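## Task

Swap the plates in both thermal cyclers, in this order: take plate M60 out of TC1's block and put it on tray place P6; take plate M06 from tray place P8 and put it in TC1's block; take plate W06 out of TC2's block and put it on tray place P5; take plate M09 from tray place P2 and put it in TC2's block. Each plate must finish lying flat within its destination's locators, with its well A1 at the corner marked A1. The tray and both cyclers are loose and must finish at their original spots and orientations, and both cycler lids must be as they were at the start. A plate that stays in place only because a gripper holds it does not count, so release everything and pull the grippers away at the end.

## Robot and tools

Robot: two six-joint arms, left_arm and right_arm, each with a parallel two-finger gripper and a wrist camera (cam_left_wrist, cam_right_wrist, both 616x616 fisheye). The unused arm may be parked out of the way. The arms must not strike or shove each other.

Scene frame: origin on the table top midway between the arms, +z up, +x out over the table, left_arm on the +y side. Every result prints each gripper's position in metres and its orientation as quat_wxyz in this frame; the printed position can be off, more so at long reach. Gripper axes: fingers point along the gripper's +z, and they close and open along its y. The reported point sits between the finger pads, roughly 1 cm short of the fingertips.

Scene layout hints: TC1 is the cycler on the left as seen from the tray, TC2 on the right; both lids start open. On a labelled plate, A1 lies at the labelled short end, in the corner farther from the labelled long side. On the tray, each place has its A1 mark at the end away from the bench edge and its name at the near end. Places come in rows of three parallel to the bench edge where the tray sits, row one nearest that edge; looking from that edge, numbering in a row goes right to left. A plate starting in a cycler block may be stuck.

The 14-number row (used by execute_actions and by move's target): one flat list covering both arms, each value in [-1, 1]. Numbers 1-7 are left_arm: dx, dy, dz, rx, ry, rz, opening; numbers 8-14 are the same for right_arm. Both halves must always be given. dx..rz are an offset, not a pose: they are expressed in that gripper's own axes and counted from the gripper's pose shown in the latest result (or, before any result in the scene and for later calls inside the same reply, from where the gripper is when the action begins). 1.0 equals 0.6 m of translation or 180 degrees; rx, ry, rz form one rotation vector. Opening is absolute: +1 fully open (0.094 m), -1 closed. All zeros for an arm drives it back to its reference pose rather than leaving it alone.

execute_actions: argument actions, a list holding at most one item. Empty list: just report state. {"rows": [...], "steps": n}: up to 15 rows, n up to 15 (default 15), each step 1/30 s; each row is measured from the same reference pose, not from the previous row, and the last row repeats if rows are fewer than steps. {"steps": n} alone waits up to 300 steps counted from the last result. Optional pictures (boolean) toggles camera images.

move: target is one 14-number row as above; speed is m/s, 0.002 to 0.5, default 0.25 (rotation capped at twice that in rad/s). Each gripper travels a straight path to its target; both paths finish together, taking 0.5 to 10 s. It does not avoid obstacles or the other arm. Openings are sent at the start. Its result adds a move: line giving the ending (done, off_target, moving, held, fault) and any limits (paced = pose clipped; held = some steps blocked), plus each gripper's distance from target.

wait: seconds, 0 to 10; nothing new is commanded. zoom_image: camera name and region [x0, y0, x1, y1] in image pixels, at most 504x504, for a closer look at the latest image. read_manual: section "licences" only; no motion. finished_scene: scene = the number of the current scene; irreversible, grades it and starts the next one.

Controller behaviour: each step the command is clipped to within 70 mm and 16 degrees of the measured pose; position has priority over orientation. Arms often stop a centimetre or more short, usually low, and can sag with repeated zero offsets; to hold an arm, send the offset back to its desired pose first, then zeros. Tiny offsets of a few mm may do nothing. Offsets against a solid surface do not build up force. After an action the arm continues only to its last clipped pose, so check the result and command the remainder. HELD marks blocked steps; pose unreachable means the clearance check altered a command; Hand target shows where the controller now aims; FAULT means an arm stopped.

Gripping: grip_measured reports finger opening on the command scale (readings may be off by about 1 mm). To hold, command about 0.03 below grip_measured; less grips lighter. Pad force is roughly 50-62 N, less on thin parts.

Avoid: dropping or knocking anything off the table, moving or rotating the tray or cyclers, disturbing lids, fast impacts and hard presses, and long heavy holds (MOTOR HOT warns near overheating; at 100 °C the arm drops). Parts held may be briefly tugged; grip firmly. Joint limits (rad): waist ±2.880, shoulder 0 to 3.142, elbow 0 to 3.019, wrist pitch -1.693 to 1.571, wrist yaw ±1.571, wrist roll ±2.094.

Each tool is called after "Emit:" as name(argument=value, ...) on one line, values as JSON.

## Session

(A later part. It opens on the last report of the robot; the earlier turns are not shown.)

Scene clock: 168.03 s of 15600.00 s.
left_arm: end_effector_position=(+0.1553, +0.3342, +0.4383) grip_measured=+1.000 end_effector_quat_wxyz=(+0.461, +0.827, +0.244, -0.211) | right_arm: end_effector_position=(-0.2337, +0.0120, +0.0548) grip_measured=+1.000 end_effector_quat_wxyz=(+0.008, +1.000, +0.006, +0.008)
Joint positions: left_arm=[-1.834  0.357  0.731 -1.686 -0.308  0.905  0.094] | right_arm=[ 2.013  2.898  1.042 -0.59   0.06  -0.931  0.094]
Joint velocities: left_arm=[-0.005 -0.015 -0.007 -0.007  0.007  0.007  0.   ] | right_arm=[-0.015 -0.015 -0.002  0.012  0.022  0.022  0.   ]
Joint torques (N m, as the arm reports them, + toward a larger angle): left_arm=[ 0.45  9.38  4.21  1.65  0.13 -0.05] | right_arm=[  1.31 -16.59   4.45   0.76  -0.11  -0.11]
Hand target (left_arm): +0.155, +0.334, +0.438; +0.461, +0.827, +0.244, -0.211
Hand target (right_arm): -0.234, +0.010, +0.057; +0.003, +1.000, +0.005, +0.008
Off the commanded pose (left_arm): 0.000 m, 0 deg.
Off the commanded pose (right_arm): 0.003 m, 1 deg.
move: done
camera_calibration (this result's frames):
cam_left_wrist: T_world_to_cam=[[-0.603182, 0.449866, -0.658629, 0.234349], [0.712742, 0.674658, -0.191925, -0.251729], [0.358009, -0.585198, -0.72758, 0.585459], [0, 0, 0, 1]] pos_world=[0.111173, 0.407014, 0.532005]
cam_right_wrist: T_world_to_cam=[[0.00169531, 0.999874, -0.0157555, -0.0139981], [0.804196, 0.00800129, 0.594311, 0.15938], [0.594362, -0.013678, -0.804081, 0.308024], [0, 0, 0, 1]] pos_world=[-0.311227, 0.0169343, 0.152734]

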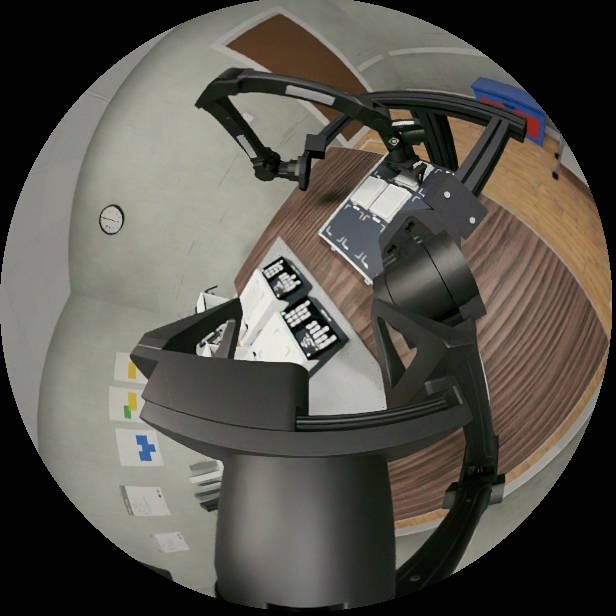

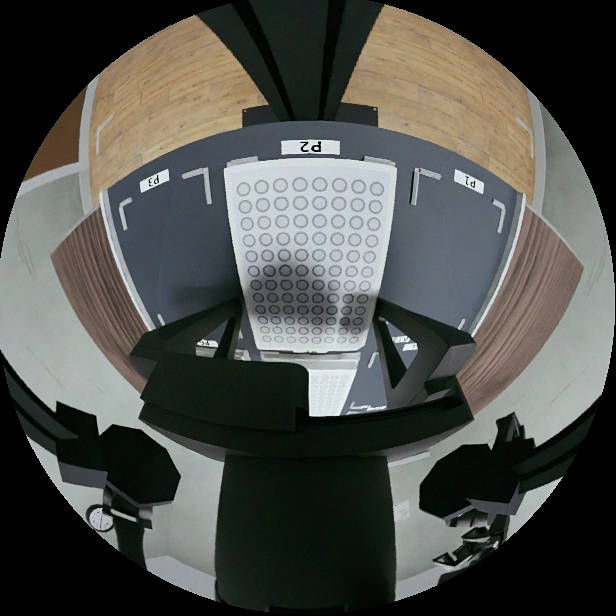

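2 mm off; close with slight +y bias.

Emit:
move(target=[0,0,0,0,0,0,1, 0,-0.012,-0.003,0,0,0,0.62], speed=0.02)

Emit:
move(target=[0,0,0,0,0,0,1, 0,0,-0.3,0,0,0,0.62], speed=0.12)

Scene clock: 169.60 s of 15600.00 s.
left_arm: end_effector_position=(+0.1553, +0.3342, +0.4383) grip_measured=+1.000 end_effector_quat_wxyz=(+0.461, +0.827, +0.244, -0.211) | right_arm: end_effector_position=(-0.2325, +0.0140, +0.0553) grip_measured=+0.763 end_effector_quat_wxyz=(+0.005, +1.000, +0.005, +0.010)
Joint positions: left_arm=[-1.834  0.357  0.731 -1.686 -0.308  0.905  0.094] | right_arm=[ 2.01   2.897  1.043 -0.589  0.07  -0.932  0.083]
Joint velocities: left_arm=[-0.005 -0.005  0.007 -0.012 -0.007  0.007  0.   ] | right_arm=[-0.005 -0.005 -0.017 -0.007 -0.037  0.037 -0.001]
Joint torques (N m, as the arm reports them, + toward a larger angle): left_arm=[ 0.43  9.18  4.2   1.78  0.1  -0.07] | right_arm=[ -0.47 -15.48   6.61  -0.44   0.1   -0.23]
Hand target (left_arm): +0.155, +0.334, +0.438; +0.461, +0.827, +0.244, -0.211
Hand target (right_arm): -0.234, +0.019, +0.056; +0.008, +1.000, +0.006, +0.008
Off the commanded pose (left_arm): 0.000 m, 0 deg.
Off the commanded pose (right_arm): 0.006 m, 0 deg.
move: done
camera_calibration (this result's frames):
cam_left_wrist: T_world_to_cam=[[-0.603182, 0.449866, -0.658629, 0.234349], [0.712742, 0.674658, -0.191925, -0.251729], [0.358009, -0.585198, -0.72758, 0.585459], [0, 0, 0, 1]] pos_world=[0.111173, 0.407014, 0.532005]
cam_right_wrist: T_world_to_cam=[[0.00305032, 0.99995, -0.00949462, -0.016031], [0.801777, 0.00322861, 0.597615, 0.157483], [0.597616, -0.00943548, -0.801727, 0.308263], [0, 0, 0, 1]] pos_world=[-0.31044, 0.0184304, 0.152876]

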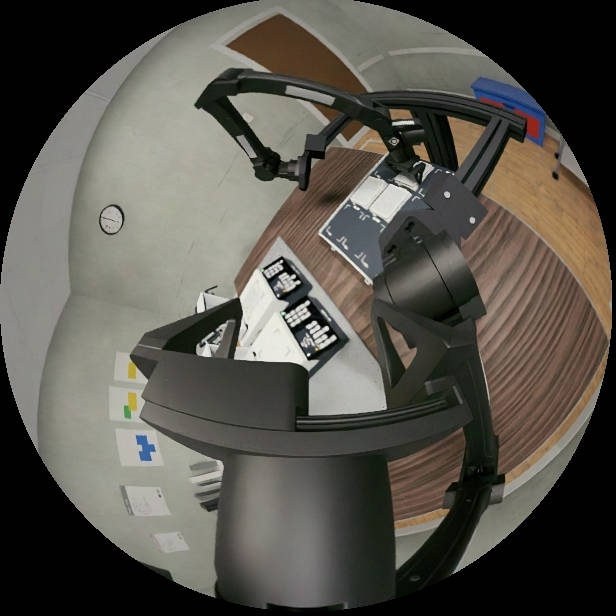

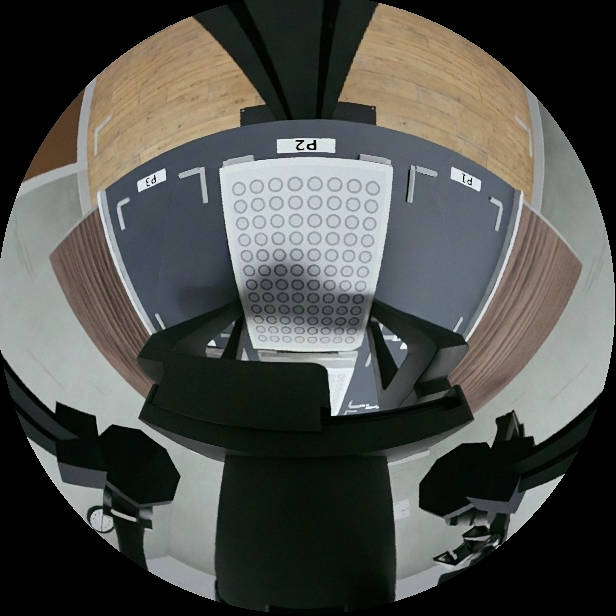

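Scene clock: 171.50 s of 15600.00 s.
left_arm: end_effector_position=(+0.1553, +0.3342, +0.4383) grip_measured=+1.000 end_effector_quat_wxyz=(+0.461, +0.827, +0.244, -0.211) | right_arm: end_effector_position=(-0.2212, +0.0008, +0.2208) grip_measured=+0.763 end_effector_quat_wxyz=(+0.023, +1.000, +0.006, +0.020)
Joint positions: left_arm=[-1.834  0.357  0.731 -1.686 -0.308  0.905  0.094] | right_arm=[ 2.031  2.556  1.099 -1.027  0.047 -0.919  0.083]
Joint velocities: left_arm=[-0.005 -0.005  0.002 -0.002 -0.022  0.007  0.   ] | right_arm=[ 0.005  0.005 -0.017 -0.012  0.022  0.037  0.   ]
Joint torques (N m, as the arm reports them, + toward a larger angle): left_arm=[ 0.74  9.26  4.23  1.68  0.12 -0.07] | right_arm=[  1.45 -13.72  11.58  -0.29  -0.11  -0.07]
Hand target (left_arm): +0.155, +0.334, +0.438; +0.461, +0.827, +0.244, -0.211
Hand target (right_arm): -0.236, +0.015, +0.237; +0.005, +1.000, +0.005, +0.010
Off the commanded pose (left_arm): 0.000 m, 0 deg.
Off the commanded pose (right_arm): 0.026 m, 2 deg.
move: off_target (right_arm)
camera_calibration (this result's frames):
cam_left_wrist: T_world_to_cam=[[-0.603182, 0.449866, -0.658629, 0.234349], [0.712742, 0.674658, -0.191925, -0.251729], [0.358009, -0.585198, -0.72758, 0.585459], [0, 0, 0, 1]] pos_world=[0.111173, 0.407014, 0.532005]
cam_right_wrist: T_world_to_cam=[[0.00107346, 0.998957, -0.0456401, 0.00632473], [0.789781, 0.0271482, 0.612787, 0.043537], [0.613387, -0.0367035, -0.788929, 0.434751], [0, 0, 0, 1]] pos_world=[-0.301062, 0.00845682, 0.316597]

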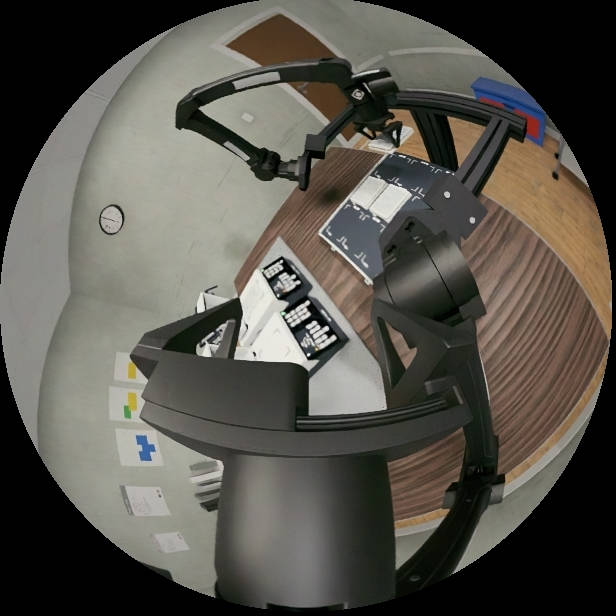

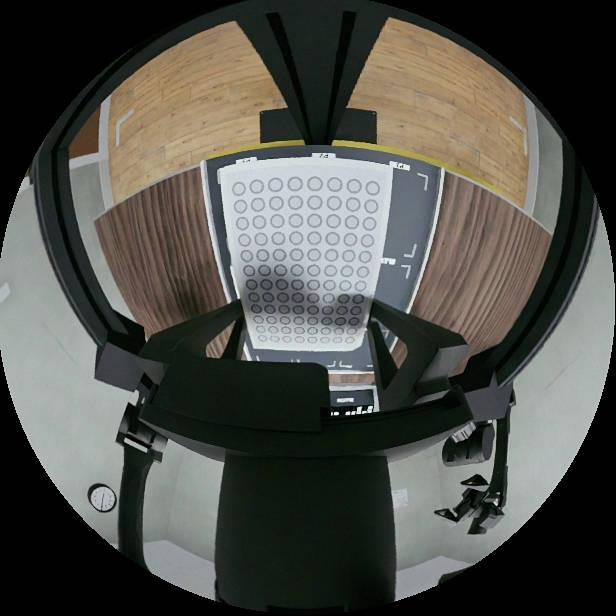

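Emit:
move(target=[0,0,0,0,0,0,1, 0.7,0,-0.03,0.014,-0.012,0.5,0.62])

Emit:
move(target=[0,0,0,0,0,0,1, -0.21,-0.42,0,0,0,0.485,0.62])

Scene clock: 176.80 s of 15600.00 s.
left_arm: end_effector_position=(+0.1553, +0.3342, +0.4383) grip_measured=+1.000 end_effector_quat_wxyz=(+0.461, +0.827, +0.244, -0.211) | right_arm: end_effector_position=(+0.1866, -0.0097, +0.2486) grip_measured=+0.763 end_effector_quat_wxyz=(+0.012, -0.727, +0.687, -0.020)
Joint positions: left_arm=[-1.834  0.357  0.731 -1.686 -0.308  0.905  0.094] | right_arm=[ 1.074  1.901  0.908 -1.129  0.741 -0.165  0.083]
Joint velocities: left_arm=[-0.015 -0.005 -0.012 -0.007 -0.007 -0.007  0.   ] | right_arm=[-0.015 -0.005 -0.007  0.012 -0.022 -0.081 -0.   ]
Joint torques (N m, as the arm reports them, + toward a larger angle): left_arm=[ 0.04  9.1   4.11  1.68  0.11 -0.08] | right_arm=[ 7.81 -8.36  9.8  -0.27  0.12 -0.05]
Hand target (left_arm): +0.155, +0.334, +0.438; +0.461, +0.827, +0.244, -0.211
Hand target (right_arm): +0.201, +0.000, +0.257; -0.018, +0.712, -0.702, +0.013
Off the commanded pose (left_arm): 0.000 m, 0 deg.
Off the commanded pose (right_arm): 0.021 m, 3 deg.
move: off_target (right_arm)
camera_calibration (this result's frames):
cam_left_wrist: T_world_to_cam=[[-0.603182, 0.449866, -0.658629, 0.234349], [0.712742, 0.674658, -0.191925, -0.251729], [0.358009, -0.585198, -0.72758, 0.585459], [0, 0, 0, 1]] pos_world=[0.111173, 0.407014, 0.532005]
cam_right_wrist: T_world_to_cam=[[0.997998, 0.0438556, 0.045581, -0.200351], [0.00845654, -0.806654, 0.590963, -0.15213], [0.0626852, -0.589394, -0.80541, 0.307698], [0, 0, 0, 1]] pos_world=[0.181948, 0.067426, 0.346859]

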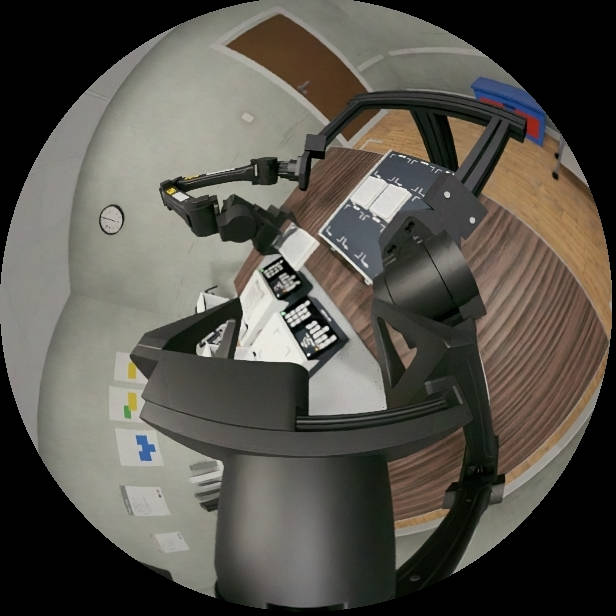

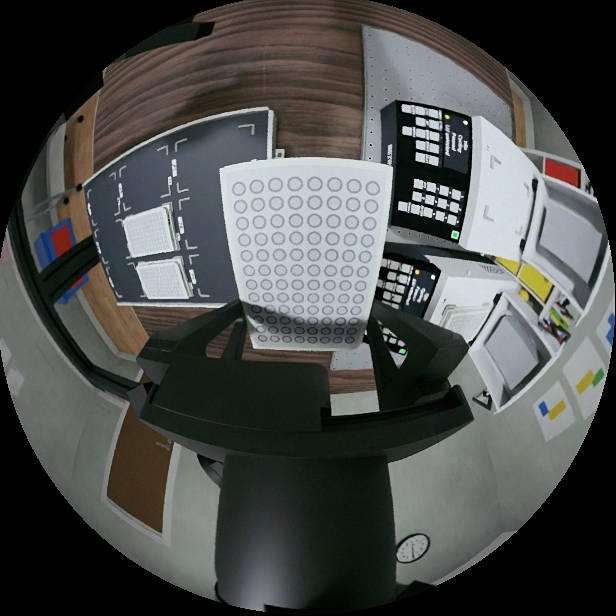

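Scene clock: 180.37 s of 15600.00 s.
left_arm: end_effector_position=(+0.1553, +0.3342, +0.4383) grip_measured=+1.000 end_effector_quat_wxyz=(+0.461, +0.827, +0.244, -0.211) | right_arm: end_effector_position=(+0.4150, +0.1234, +0.2619) grip_measured=+0.763 end_effector_quat_wxyz=(+0.025, -0.073, +0.997, -0.006)
Joint positions: left_arm=[-1.834  0.357  0.731 -1.686 -0.308  0.905  0.094] | right_arm=[ 0.819  2.214  1.675 -1.34   0.853  0.98   0.083]
Joint velocities: left_arm=[ 0.005 -0.005 -0.002 -0.027 -0.051 -0.022  0.   ] | right_arm=[ 0.005 -0.024  0.002 -0.007  0.007  0.007 -0.001]
Joint torques (N m, as the arm reports them, + toward a larger angle): left_arm=[ 0.2   9.49  4.02  1.55  0.1  -0.05] | right_arm=[ 12.65 -12.87  10.04  -0.15   0.25  -0.09]
Hand target (left_arm): +0.155, +0.334, +0.438; +0.461, +0.827, +0.244, -0.211
Hand target (right_arm): +0.433, +0.125, +0.258; +0.023, -0.052, +0.998, -0.006
Off the commanded pose (left_arm): 0.000 m, 0 deg.
Off the commanded pose (right_arm): 0.018 m, 2 deg.
move: off_target (right_arm)
camera_calibration (this result's frames):
cam_left_wrist: T_world_to_cam=[[-0.603182, 0.449866, -0.658629, 0.234349], [0.712742, 0.674658, -0.191925, -0.251729], [0.358009, -0.585198, -0.72758, 0.585459], [0, 0, 0, 1]] pos_world=[0.111173, 0.407014, 0.532005]
cam_right_wrist: T_world_to_cam=[[0.132702, -0.991019, 0.0164493, 0.059651], [-0.835016, -0.102841, 0.54053, 0.221867], [-0.533984, -0.0854649, -0.841164, 0.577311], [0, 0, 0, 1]] pos_world=[0.485622, 0.131272, 0.364706]

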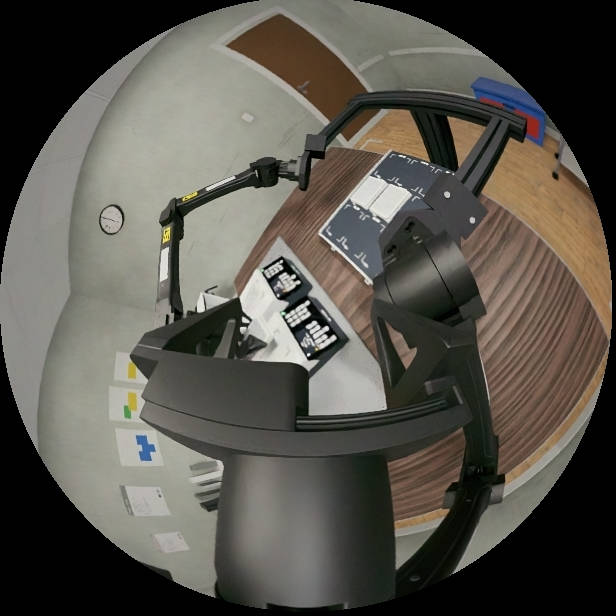

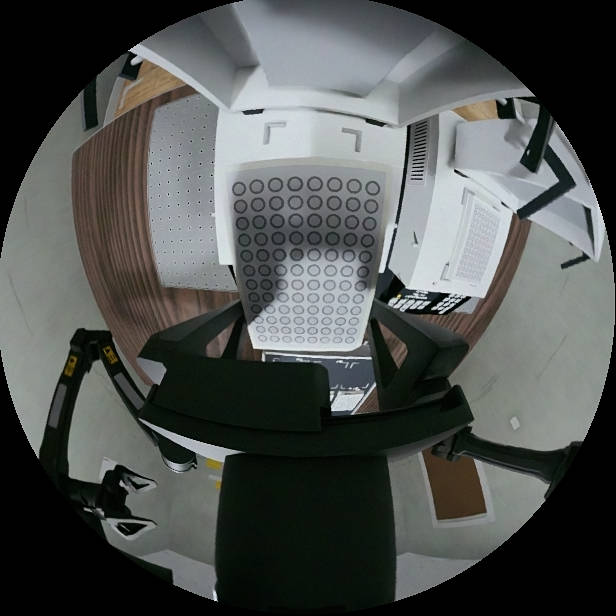

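Emit:
move(target=[0,0,0,0,0,0,1, -0.1,-0.006,0.135,-0.004,0.016,0.029,0.62], speed=0.06)

Emit:
zoom_image(camera="cam_right_wrist", region=[180, 100, 440, 360])

Scene clock: 186.80 s of 15600.00 s.
left_arm: end_effector_position=(+0.1553, +0.3342, +0.4383) grip_measured=+1.000 end_effector_quat_wxyz=(+0.461, +0.827, +0.244, -0.211) | right_arm: end_effector_position=(+0.4601, +0.1231, +0.1890) grip_measured=+0.763 end_effector_quat_wxyz=(-0.001, -0.045, +0.999, -0.007)
Joint positions: left_arm=[-1.834  0.357  0.731 -1.686 -0.308  0.905  0.094] | right_arm=[ 0.682  2.277  1.734 -1.229  0.845  0.869  0.083]
Joint velocities: left_arm=[-0.005  0.005  0.007 -0.002 -0.037  0.037  0.   ] | right_arm=[-0.024 -0.015 -0.012  0.007 -0.007  0.095 -0.   ]
Joint torques (N m, as the arm reports them, + toward a larger angle): left_arm=[ 0.37  9.07  4.16  1.7   0.09 -0.02] | right_arm=[ 14.15 -13.05   9.3    0.62   0.04  -0.16]
Hand target (left_arm): +0.155, +0.334, +0.438; +0.461, +0.827, +0.244, -0.211
Hand target (right_arm): +0.479, +0.126, +0.184; +0.000, -0.028, +1.000, -0.000
Off the commanded pose (left_arm): 0.000 m, 0 deg.
Off the commanded pose (right_arm): 0.020 m, 2 deg.
After step 90, 1.37 s passed at rest.
move: off_target (right_arm)
camera_calibration (this result's frames):
cam_left_wrist: T_world_to_cam=[[-0.603182, 0.449866, -0.658629, 0.234349], [0.712742, 0.674658, -0.191925, -0.251729], [0.358009, -0.585198, -0.72758, 0.585459], [0, 0, 0, 1]] pos_world=[0.111173, 0.407014, 0.532005]
cam_right_wrist: T_world_to_cam=[[0.0770113, -0.996935, 0.0137451, 0.0814457], [-0.810855, -0.0546032, 0.582694, 0.273831], [-0.580157, -0.0560193, -0.812576, 0.552276], [0, 0, 0, 1]] pos_world=[0.536173, 0.127086, 0.288087]

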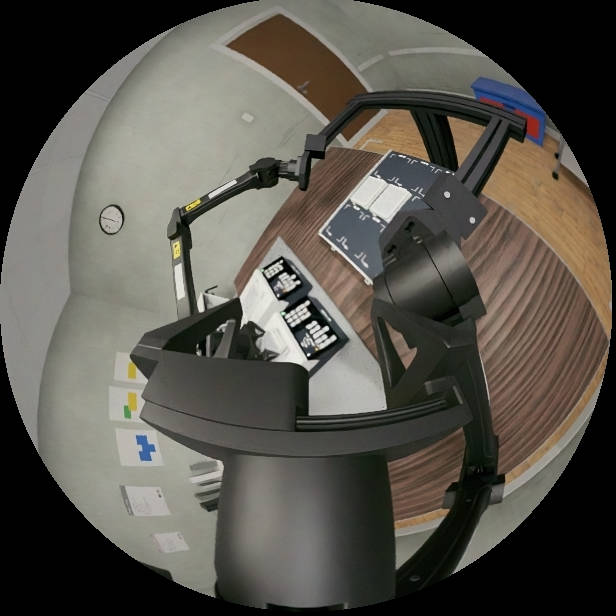

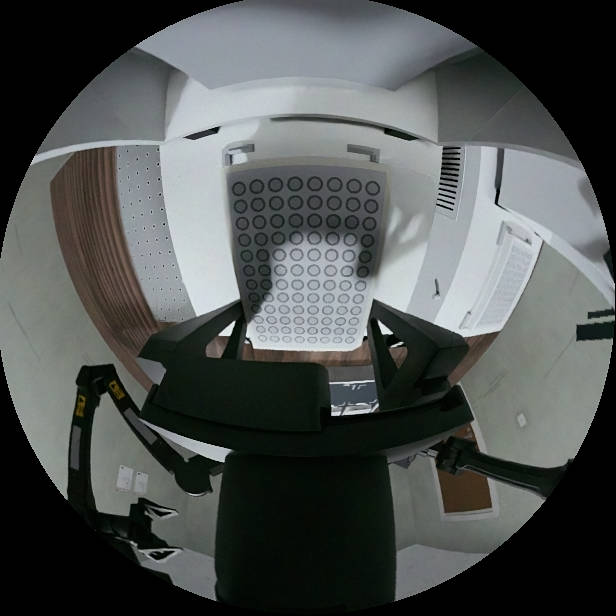

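Region (180, 100, 440, 360) of cam_right_wrist's 616x616 image, scaled by 1.938, with more detail than that image has.

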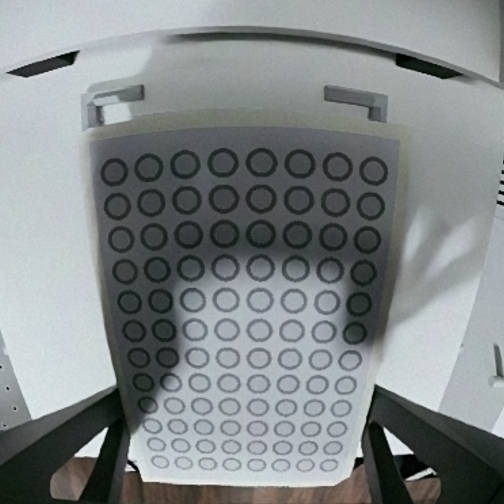

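Emit:
move(target=[0,0,0,0,0,0,1, -0.046,0.009,0.022,-0.004,0,0.018,0.62], speed=0.02)

Emit:
zoom_image(camera="cam_right_wrist", region=[180, 100, 440, 360])

Scene clock: 190.13 s of 15600.00 s.
left_arm: end_effector_position=(+0.1553, +0.3342, +0.4383) grip_measured=+1.000 end_effector_quat_wxyz=(+0.461, +0.827, +0.244, -0.211) | right_arm: end_effector_position=(+0.4684, +0.1281, +0.1845) grip_measured=+0.763 end_effector_quat_wxyz=(+0.000, -0.035, +0.999, -0.004)
Joint positions: left_arm=[-1.834  0.357  0.731 -1.686 -0.308  0.905  0.094] | right_arm=[ 0.673  2.295  1.764 -1.224  0.845  0.868  0.083]
Joint velocities: left_arm=[ 0.015 -0.015  0.002 -0.002 -0.051  0.022  0.   ] | right_arm=[ 0.005  0.005  0.007  0.002 -0.022  0.007  0.001]
Joint torques (N m, as the arm reports them, + toward a larger angle): left_arm=[ 0.2   9.02  4.18  1.72  0.13 -0.05] | right_arm=[ 14.27 -12.83   9.33   0.62   0.08  -0.19]
Hand target (left_arm): +0.155, +0.334, +0.438; +0.461, +0.827, +0.244, -0.211
Hand target (right_arm): +0.487, +0.129, +0.176; -0.000, -0.016, +1.000, -0.000
Off the commanded pose (left_arm): 0.000 m, 0 deg.
Off the commanded pose (right_arm): 0.021 m, 2 deg.
move: off_target (right_arm)
camera_calibration (this result's frames):
cam_left_wrist: T_world_to_cam=[[-0.603182, 0.449866, -0.658629, 0.234349], [0.712742, 0.674658, -0.191925, -0.251729], [0.358009, -0.585198, -0.72758, 0.585459], [0, 0, 0, 1]] pos_world=[0.111173, 0.407014, 0.532005]
cam_right_wrist: T_world_to_cam=[[0.0581924, -0.998266, 0.00882105, 0.095736], [-0.812681, -0.0422385, 0.581176, 0.283019], [-0.579796, -0.0409887, -0.81373, 0.551872], [0, 0, 0, 1]] pos_world=[0.544406, 0.130145, 0.283747]

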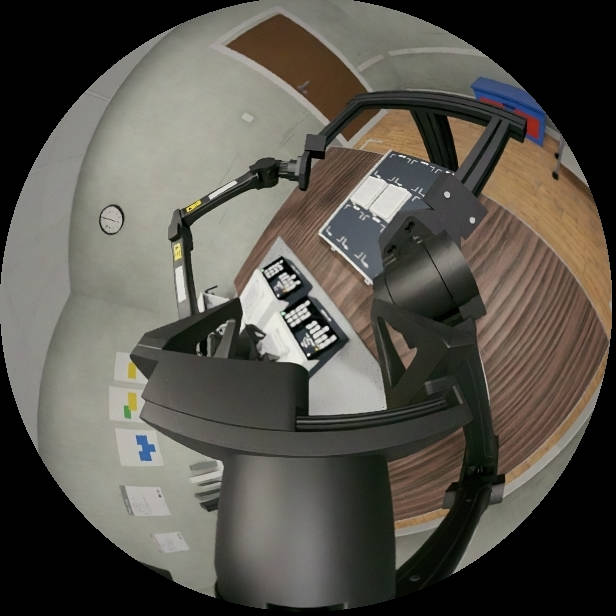

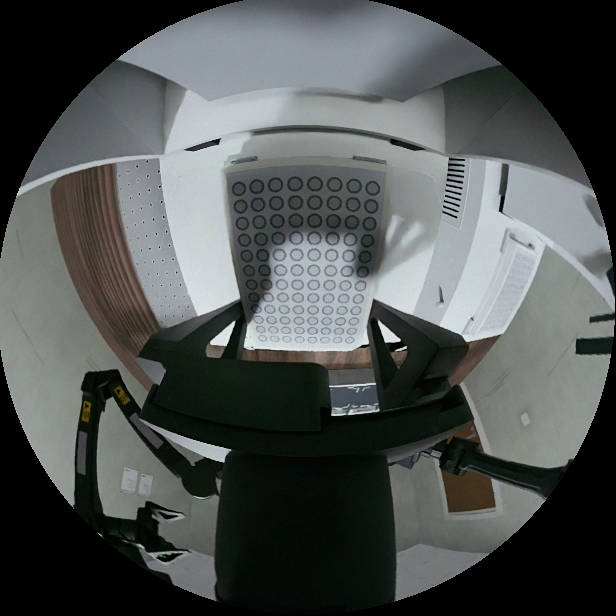

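Region (180, 100, 440, 360) of cam_right_wrist's 616x616 image, scaled by 1.938, with more detail than that image has.

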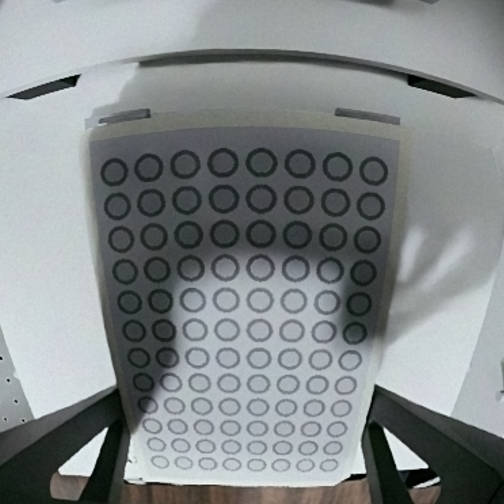

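Emit:
move(target=[0,0,0,0,0,0,1, 0.006,-0.004,0.024,-0.002,0,0,0.62], speed=0.015)

Emit:
zoom_image(camera="cam_right_wrist", region=[180, 100, 440, 360])

Scene clock: 192.57 s of 15600.00 s.
left_arm: end_effector_position=(+0.1553, +0.3342, +0.4383) grip_measured=+1.000 end_effector_quat_wxyz=(+0.461, +0.827, +0.244, -0.211) | right_arm: end_effector_position=(+0.4633, +0.1326, +0.1784) grip_measured=+0.763 end_effector_quat_wxyz=(+0.005, -0.037, +0.999, +0.002)
Joint positions: left_arm=[-1.834  0.357  0.731 -1.686 -0.308  0.905  0.094] | right_arm=[ 0.673  2.295  1.738 -1.176  0.845  0.849  0.083]
Joint velocities: left_arm=[-0.015 -0.005  0.002 -0.007 -0.081  0.022  0.   ] | right_arm=[-0.015  0.005 -0.002 -0.007 -0.037 -0.007  0.   ]
Joint torques (N m, as the arm reports them, + toward a larger angle): left_arm=[ 0.57  9.09  4.16  1.77  0.11 -0.02] | right_arm=[ 14.44 -14.82   4.83   0.67   0.07  -0.25]
Hand target (left_arm): +0.155, +0.334, +0.438; +0.461, +0.827, +0.244, -0.211
Hand target (right_arm): +0.465, +0.125, +0.170; -0.000, -0.036, +0.999, -0.001
Off the commanded pose (left_arm): 0.000 m, 0 deg.
Off the commanded pose (right_arm): 0.011 m, 1 deg.
move: off_target (right_arm)
camera_calibration (this result's frames):
cam_left_wrist: T_world_to_cam=[[-0.603182, 0.449866, -0.658629, 0.234349], [0.712742, 0.674658, -0.191925, -0.251729], [0.358009, -0.585198, -0.72758, 0.585459], [0, 0, 0, 1]] pos_world=[0.111173, 0.407014, 0.532005]
cam_right_wrist: T_world_to_cam=[[0.0611407, -0.998126, -0.00239978, 0.101272], [-0.817601, -0.0514613, 0.573481, 0.287467], [-0.57253, -0.0331009, -0.819215, 0.540608], [0, 0, 0, 1]] pos_world=[0.538356, 0.13377, 0.278261]

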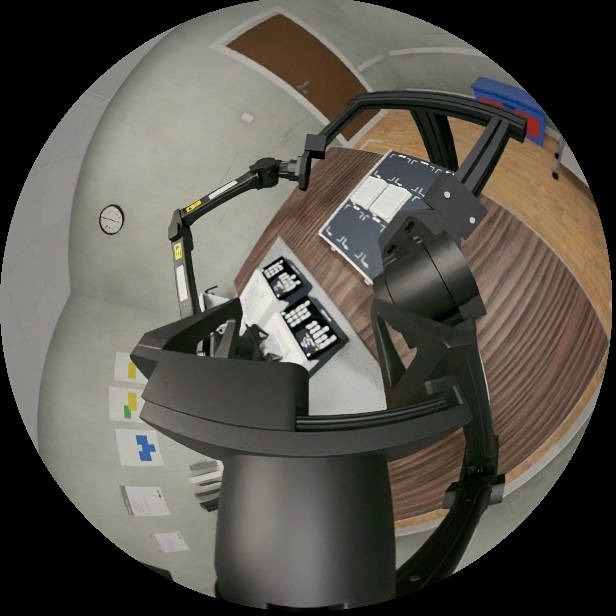

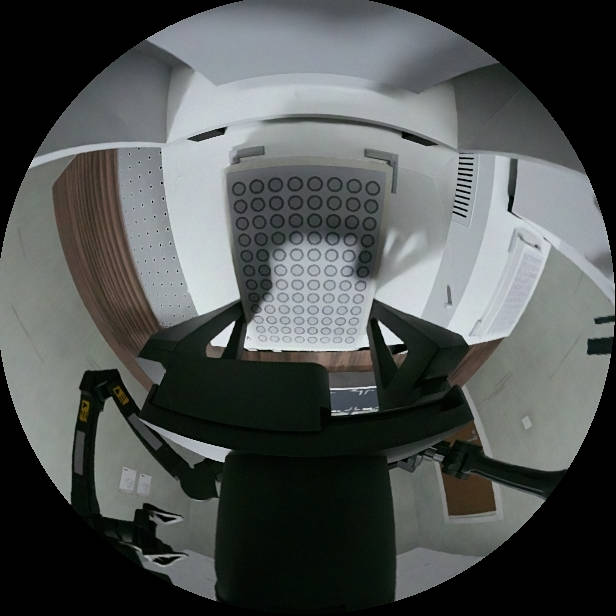

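Region (180, 100, 440, 360) of cam_right_wrist's 616x616 image, scaled by 1.938, with more detail than that image has.

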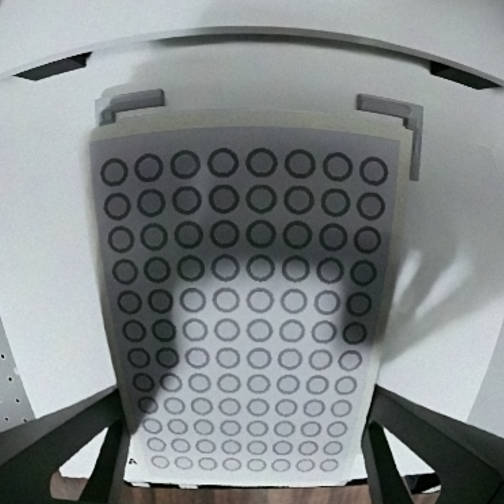

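Emit:
move(target=[0,0,0,0,0,0,1, -0.0107,-0.02,0.019,0.002,0.003,0.002,0.62], speed=0.01)

Emit:
zoom_image(camera="cam_right_wrist", region=[180, 100, 440, 360])

Scene clock: 195.57 s of 15600.00 s.
left_arm: end_effector_position=(+0.1553, +0.3342, +0.4383) grip_measured=+1.000 end_effector_quat_wxyz=(+0.461, +0.827, +0.244, -0.211) | right_arm: end_effector_position=(+0.4639, +0.1332, +0.1785) grip_measured=+0.763 end_effector_quat_wxyz=(+0.006, -0.042, +0.999, +0.003)
Joint positions: left_arm=[-1.834  0.357  0.731 -1.686 -0.308  0.905  0.094] | right_arm=[ 0.673  2.295  1.738 -1.172  0.845  0.835  0.083]
Joint velocities: left_arm=[-0.005 -0.005 -0.002 -0.012 -0.022 -0.007  0.   ] | right_arm=[ 0.005 -0.005 -0.012 -0.012  0.007  0.022  0.   ]
Joint torques (N m, as the arm reports them, + toward a larger angle): left_arm=[ 0.36  9.41  4.12  1.68  0.09 -0.06] | right_arm=[ 13.68 -15.24   4.83   0.75   0.17  -0.26]
Hand target (left_arm): +0.155, +0.334, +0.438; +0.461, +0.827, +0.244, -0.211
Hand target (right_arm): +0.470, +0.121, +0.167; -0.000, -0.034, +0.999, -0.002
Off the commanded pose (left_arm): 0.000 m, 0 deg.
Off the commanded pose (right_arm): 0.018 m, 1 deg.
move: off_target (right_arm)
camera_calibration (this result's frames):
cam_left_wrist: T_world_to_cam=[[-0.603182, 0.449866, -0.658629, 0.234349], [0.712742, 0.674658, -0.191925, -0.251729], [0.358009, -0.585198, -0.72758, 0.585459], [0, 0, 0, 1]] pos_world=[0.111173, 0.407014, 0.532005]
cam_right_wrist: T_world_to_cam=[[0.0710679, -0.997461, -0.00458896, 0.0974678], [-0.818123, -0.060921, 0.571808, 0.289714], [-0.570635, -0.0368828, -0.820375, 0.54095], [0, 0, 0, 1]] pos_world=[0.53878, 0.134822, 0.278569]

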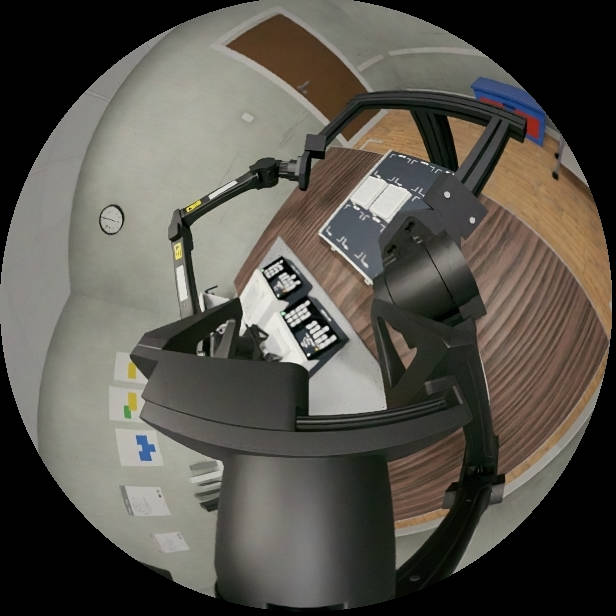

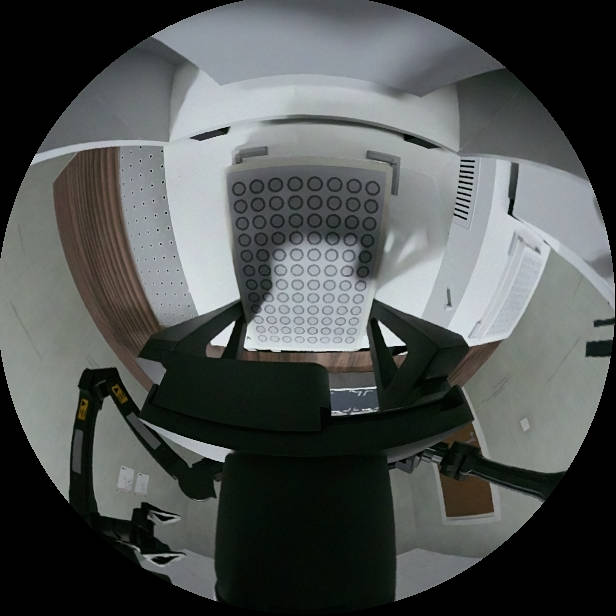

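Region (180, 100, 440, 360) of cam_right_wrist's 616x616 image, scaled by 1.938, with more detail than that image has.

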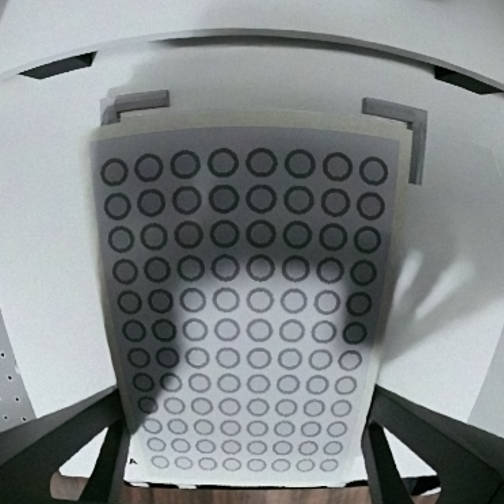

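Emit:
move(target=[0,0,0,0,0,0,1, -0.03,-0.008,-0.11,0.002,0.004,0.005,0.62], speed=0.05)

Scene clock: 198.07 s of 15600.00 s.
left_arm: end_effector_position=(+0.1553, +0.3342, +0.4383) grip_measured=+1.000 end_effector_quat_wxyz=(+0.461, +0.827, +0.244, -0.211) | right_arm: end_effector_position=(+0.4627, +0.1214, +0.2196) grip_measured=+0.763 end_effector_quat_wxyz=(-0.016, -0.053, +0.998, -0.019)
Joint positions: left_arm=[-1.834  0.357  0.731 -1.686 -0.308  0.905  0.094] | right_arm=[ 0.713  2.294  1.826 -1.396  0.827  0.94   0.083]
Joint velocities: left_arm=[-0.005  0.005  0.002 -0.012  0.022  0.007  0.   ] | right_arm=[ 0.005 -0.015 -0.007 -0.002 -0.051  0.007 -0.   ]
Joint torques (N m, as the arm reports them, + toward a larger angle): left_arm=[-0.18  9.13  4.16  1.74  0.09 -0.05] | right_arm=[ 17.17 -15.14  10.2   -0.45   0.1   -0.04]
Hand target (left_arm): +0.155, +0.334, +0.438; +0.461, +0.827, +0.244, -0.211
Hand target (right_arm): +0.480, +0.128, +0.245; -0.001, -0.034, +0.999, -0.000
Off the commanded pose (left_arm): 0.000 m, 0 deg.
Off the commanded pose (right_arm): 0.032 m, 4 deg.
move: off_target (right_arm)
camera_calibration (this result's frames):
cam_left_wrist: T_world_to_cam=[[-0.603182, 0.449866, -0.658629, 0.234349], [0.712742, 0.674658, -0.191925, -0.251729], [0.358009, -0.585198, -0.72758, 0.585459], [0, 0, 0, 1]] pos_world=[0.111173, 0.407014, 0.532005]
cam_right_wrist: T_world_to_cam=[[0.0932442, -0.99491, 0.0381938, 0.065996], [-0.792277, -0.0509112, 0.608034, 0.24341], [-0.602995, -0.0869557, -0.792991, 0.58859], [0, 0, 0, 1]] pos_world=[0.541611, 0.129234, 0.316225]

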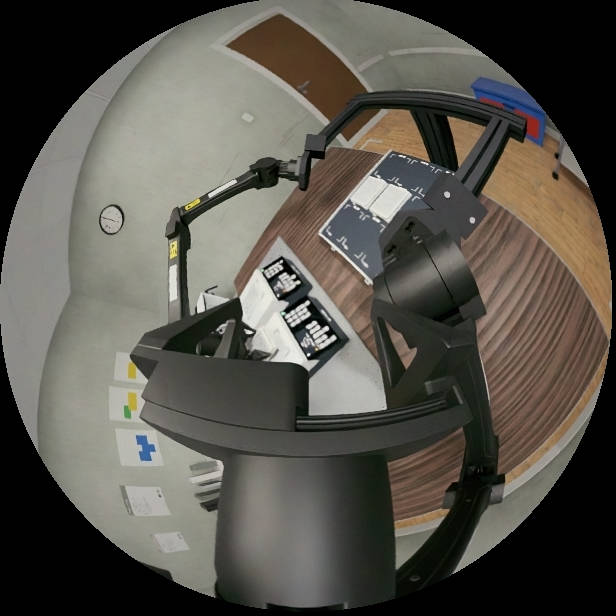

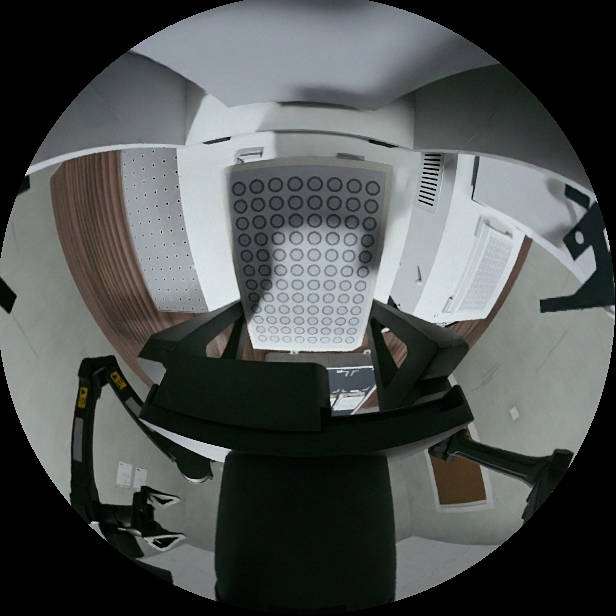

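Emit:
move(target=[0,0,0,0,0,0,1, -0.0145,0.001,0.071,-0.012,-0.010,0.012,0.62], speed=0.03)

Emit:
zoom_image(camera="cam_right_wrist", region=[180, 100, 440, 360])

Scene clock: 201.20 s of 15600.00 s.
left_arm: end_effector_position=(+0.1553, +0.3342, +0.4383) grip_measured=+1.000 end_effector_quat_wxyz=(+0.461, +0.827, +0.244, -0.211) | right_arm: end_effector_position=(+0.4615, +0.1331, +0.1853) grip_measured=+0.763 end_effector_quat_wxyz=(+0.003, -0.042, +0.999, +0.003)
Joint positions: left_arm=[-1.834  0.357  0.731 -1.686 -0.308  0.905  0.094] | right_arm=[ 0.682  2.292  1.743 -1.196  0.839  0.853  0.083]
Joint velocities: left_arm=[ 0.005 -0.005  0.012  0.002 -0.007  0.007  0.   ] | right_arm=[-0.005 -0.005 -0.002  0.012  0.051 -0.051 -0.001]
Joint torques (N m, as the arm reports them, + toward a larger angle): left_arm=[ 0.39  9.12  4.16  1.75  0.09 -0.07] | right_arm=[ 14.15 -15.54   5.12   0.76   0.23  -0.19]
Hand target (left_arm): +0.155, +0.334, +0.438; +0.461, +0.827, +0.244, -0.211
Hand target (right_arm): +0.470, +0.121, +0.177; -0.001, -0.034, +0.999, -0.000
Off the commanded pose (left_arm): 0.000 m, 0 deg.
Off the commanded pose (right_arm): 0.017 m, 1 deg.
move: off_target (right_arm)
camera_calibration (this result's frames):
cam_left_wrist: T_world_to_cam=[[-0.603182, 0.449866, -0.658629, 0.234349], [0.712742, 0.674658, -0.191925, -0.251729], [0.358009, -0.585198, -0.72758, 0.585459], [0, 0, 0, 1]] pos_world=[0.111173, 0.407014, 0.532005]
cam_right_wrist: T_world_to_cam=[[0.0712067, -0.99745, -0.0048171, 0.0975666], [-0.814733, -0.0609475, 0.576624, 0.281376], [-0.575447, -0.0371348, -0.816996, 0.546799], [0, 0, 0, 1]] pos_world=[0.536952, 0.134772, 0.284954]

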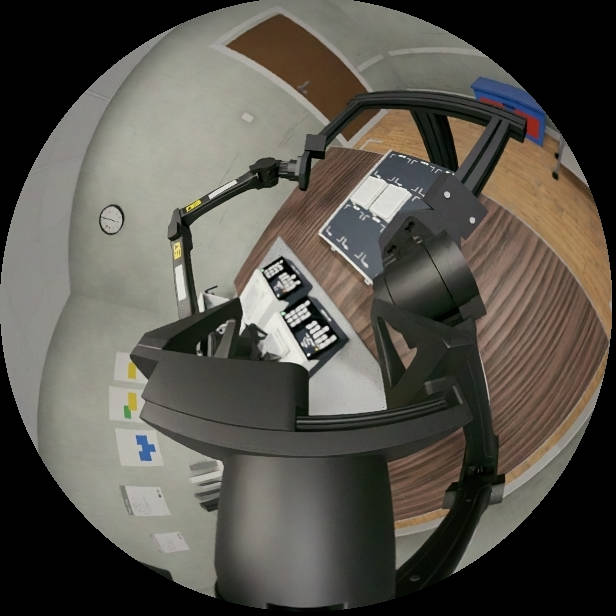

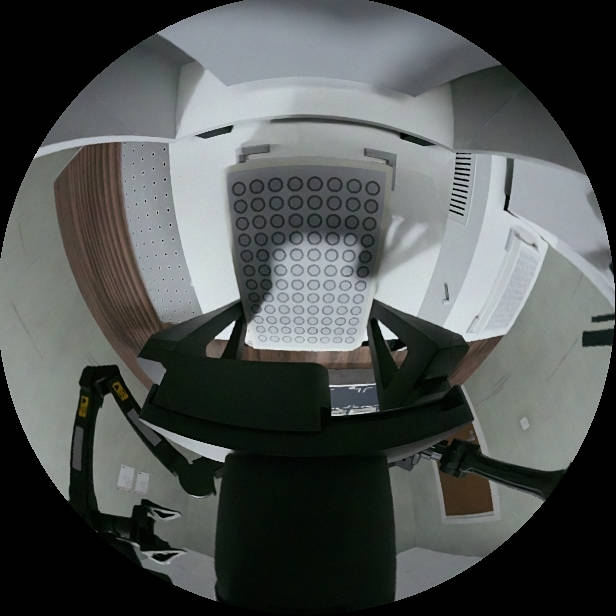

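Region (180, 100, 440, 360) of cam_right_wrist's 616x616 image, scaled by 1.938, with more detail than that image has.

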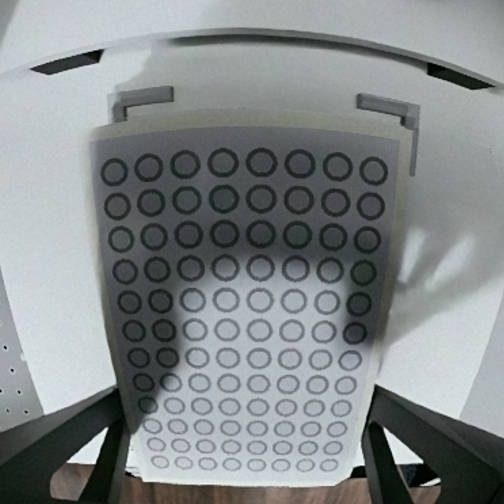

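Emit:
move(target=[0,0,0,0,0,0,1, -0.03,-0.008,-0.1,0.002,0.002,0.005,0.62], speed=0.06)

Scene clock: 203.60 s of 15600.00 s.
left_arm: end_effector_position=(+0.1553, +0.3342, +0.4383) grip_measured=+1.000 end_effector_quat_wxyz=(+0.461, +0.827, +0.244, -0.211) | right_arm: end_effector_position=(+0.4631, +0.1217, +0.2222) grip_measured=+0.763 end_effector_quat_wxyz=(-0.014, -0.051, +0.998, -0.018)
Joint positions: left_arm=[-1.834  0.357  0.731 -1.686 -0.308  0.905  0.094] | right_arm=[ 0.716  2.291  1.826 -1.394  0.828  0.942  0.083]
Joint velocities: left_arm=[ 0.015  0.005 -0.012 -0.007  0.095 -0.007  0.   ] | right_arm=[-0.005 -0.005  0.002  0.002  0.037 -0.007  0.   ]
Joint torques (N m, as the arm reports them, + toward a larger angle): left_arm=[ 0.36  9.16  4.12  1.73  0.09 -0.06] | right_arm=[ 17.01 -14.97   9.97  -0.39   0.08  -0.01]
Hand target (left_arm): +0.155, +0.334, +0.438; +0.461, +0.827, +0.244, -0.211
Hand target (right_arm): +0.478, +0.128, +0.246; -0.001, -0.035, +0.999, -0.000
Off the commanded pose (left_arm): 0.000 m, 0 deg.
Off the commanded pose (right_arm): 0.030 m, 3 deg.
move: off_target (right_arm)
camera_calibration (this result's frames):
cam_left_wrist: T_world_to_cam=[[-0.603182, 0.449866, -0.658629, 0.234349], [0.712742, 0.674658, -0.191925, -0.251729], [0.358009, -0.585198, -0.72758, 0.585459], [0, 0, 0, 1]] pos_world=[0.111173, 0.407014, 0.532005]
cam_right_wrist: T_world_to_cam=[[0.0897614, -0.995349, 0.0349612, 0.0686175], [-0.794705, -0.0504204, 0.604898, 0.243931], [-0.600323, -0.0820804, -0.795535, 0.589607], [0, 0, 0, 1]] pos_world=[0.541649, 0.128993, 0.319101]

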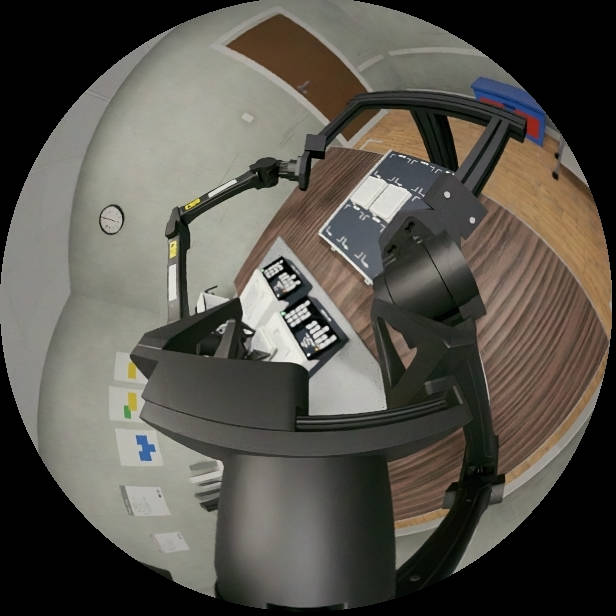

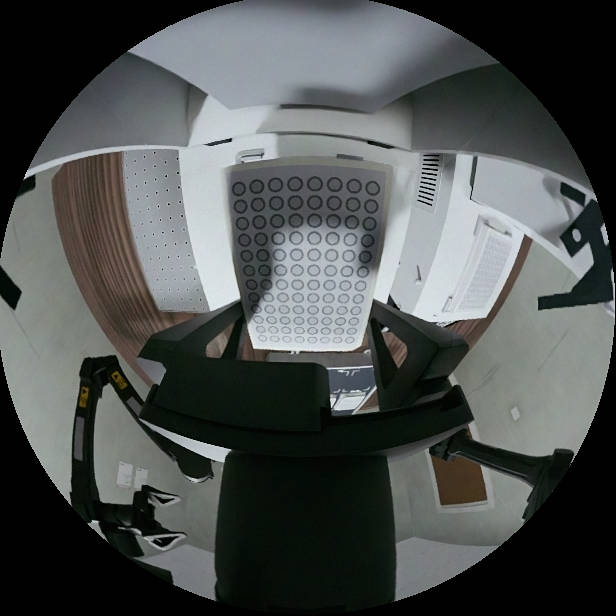

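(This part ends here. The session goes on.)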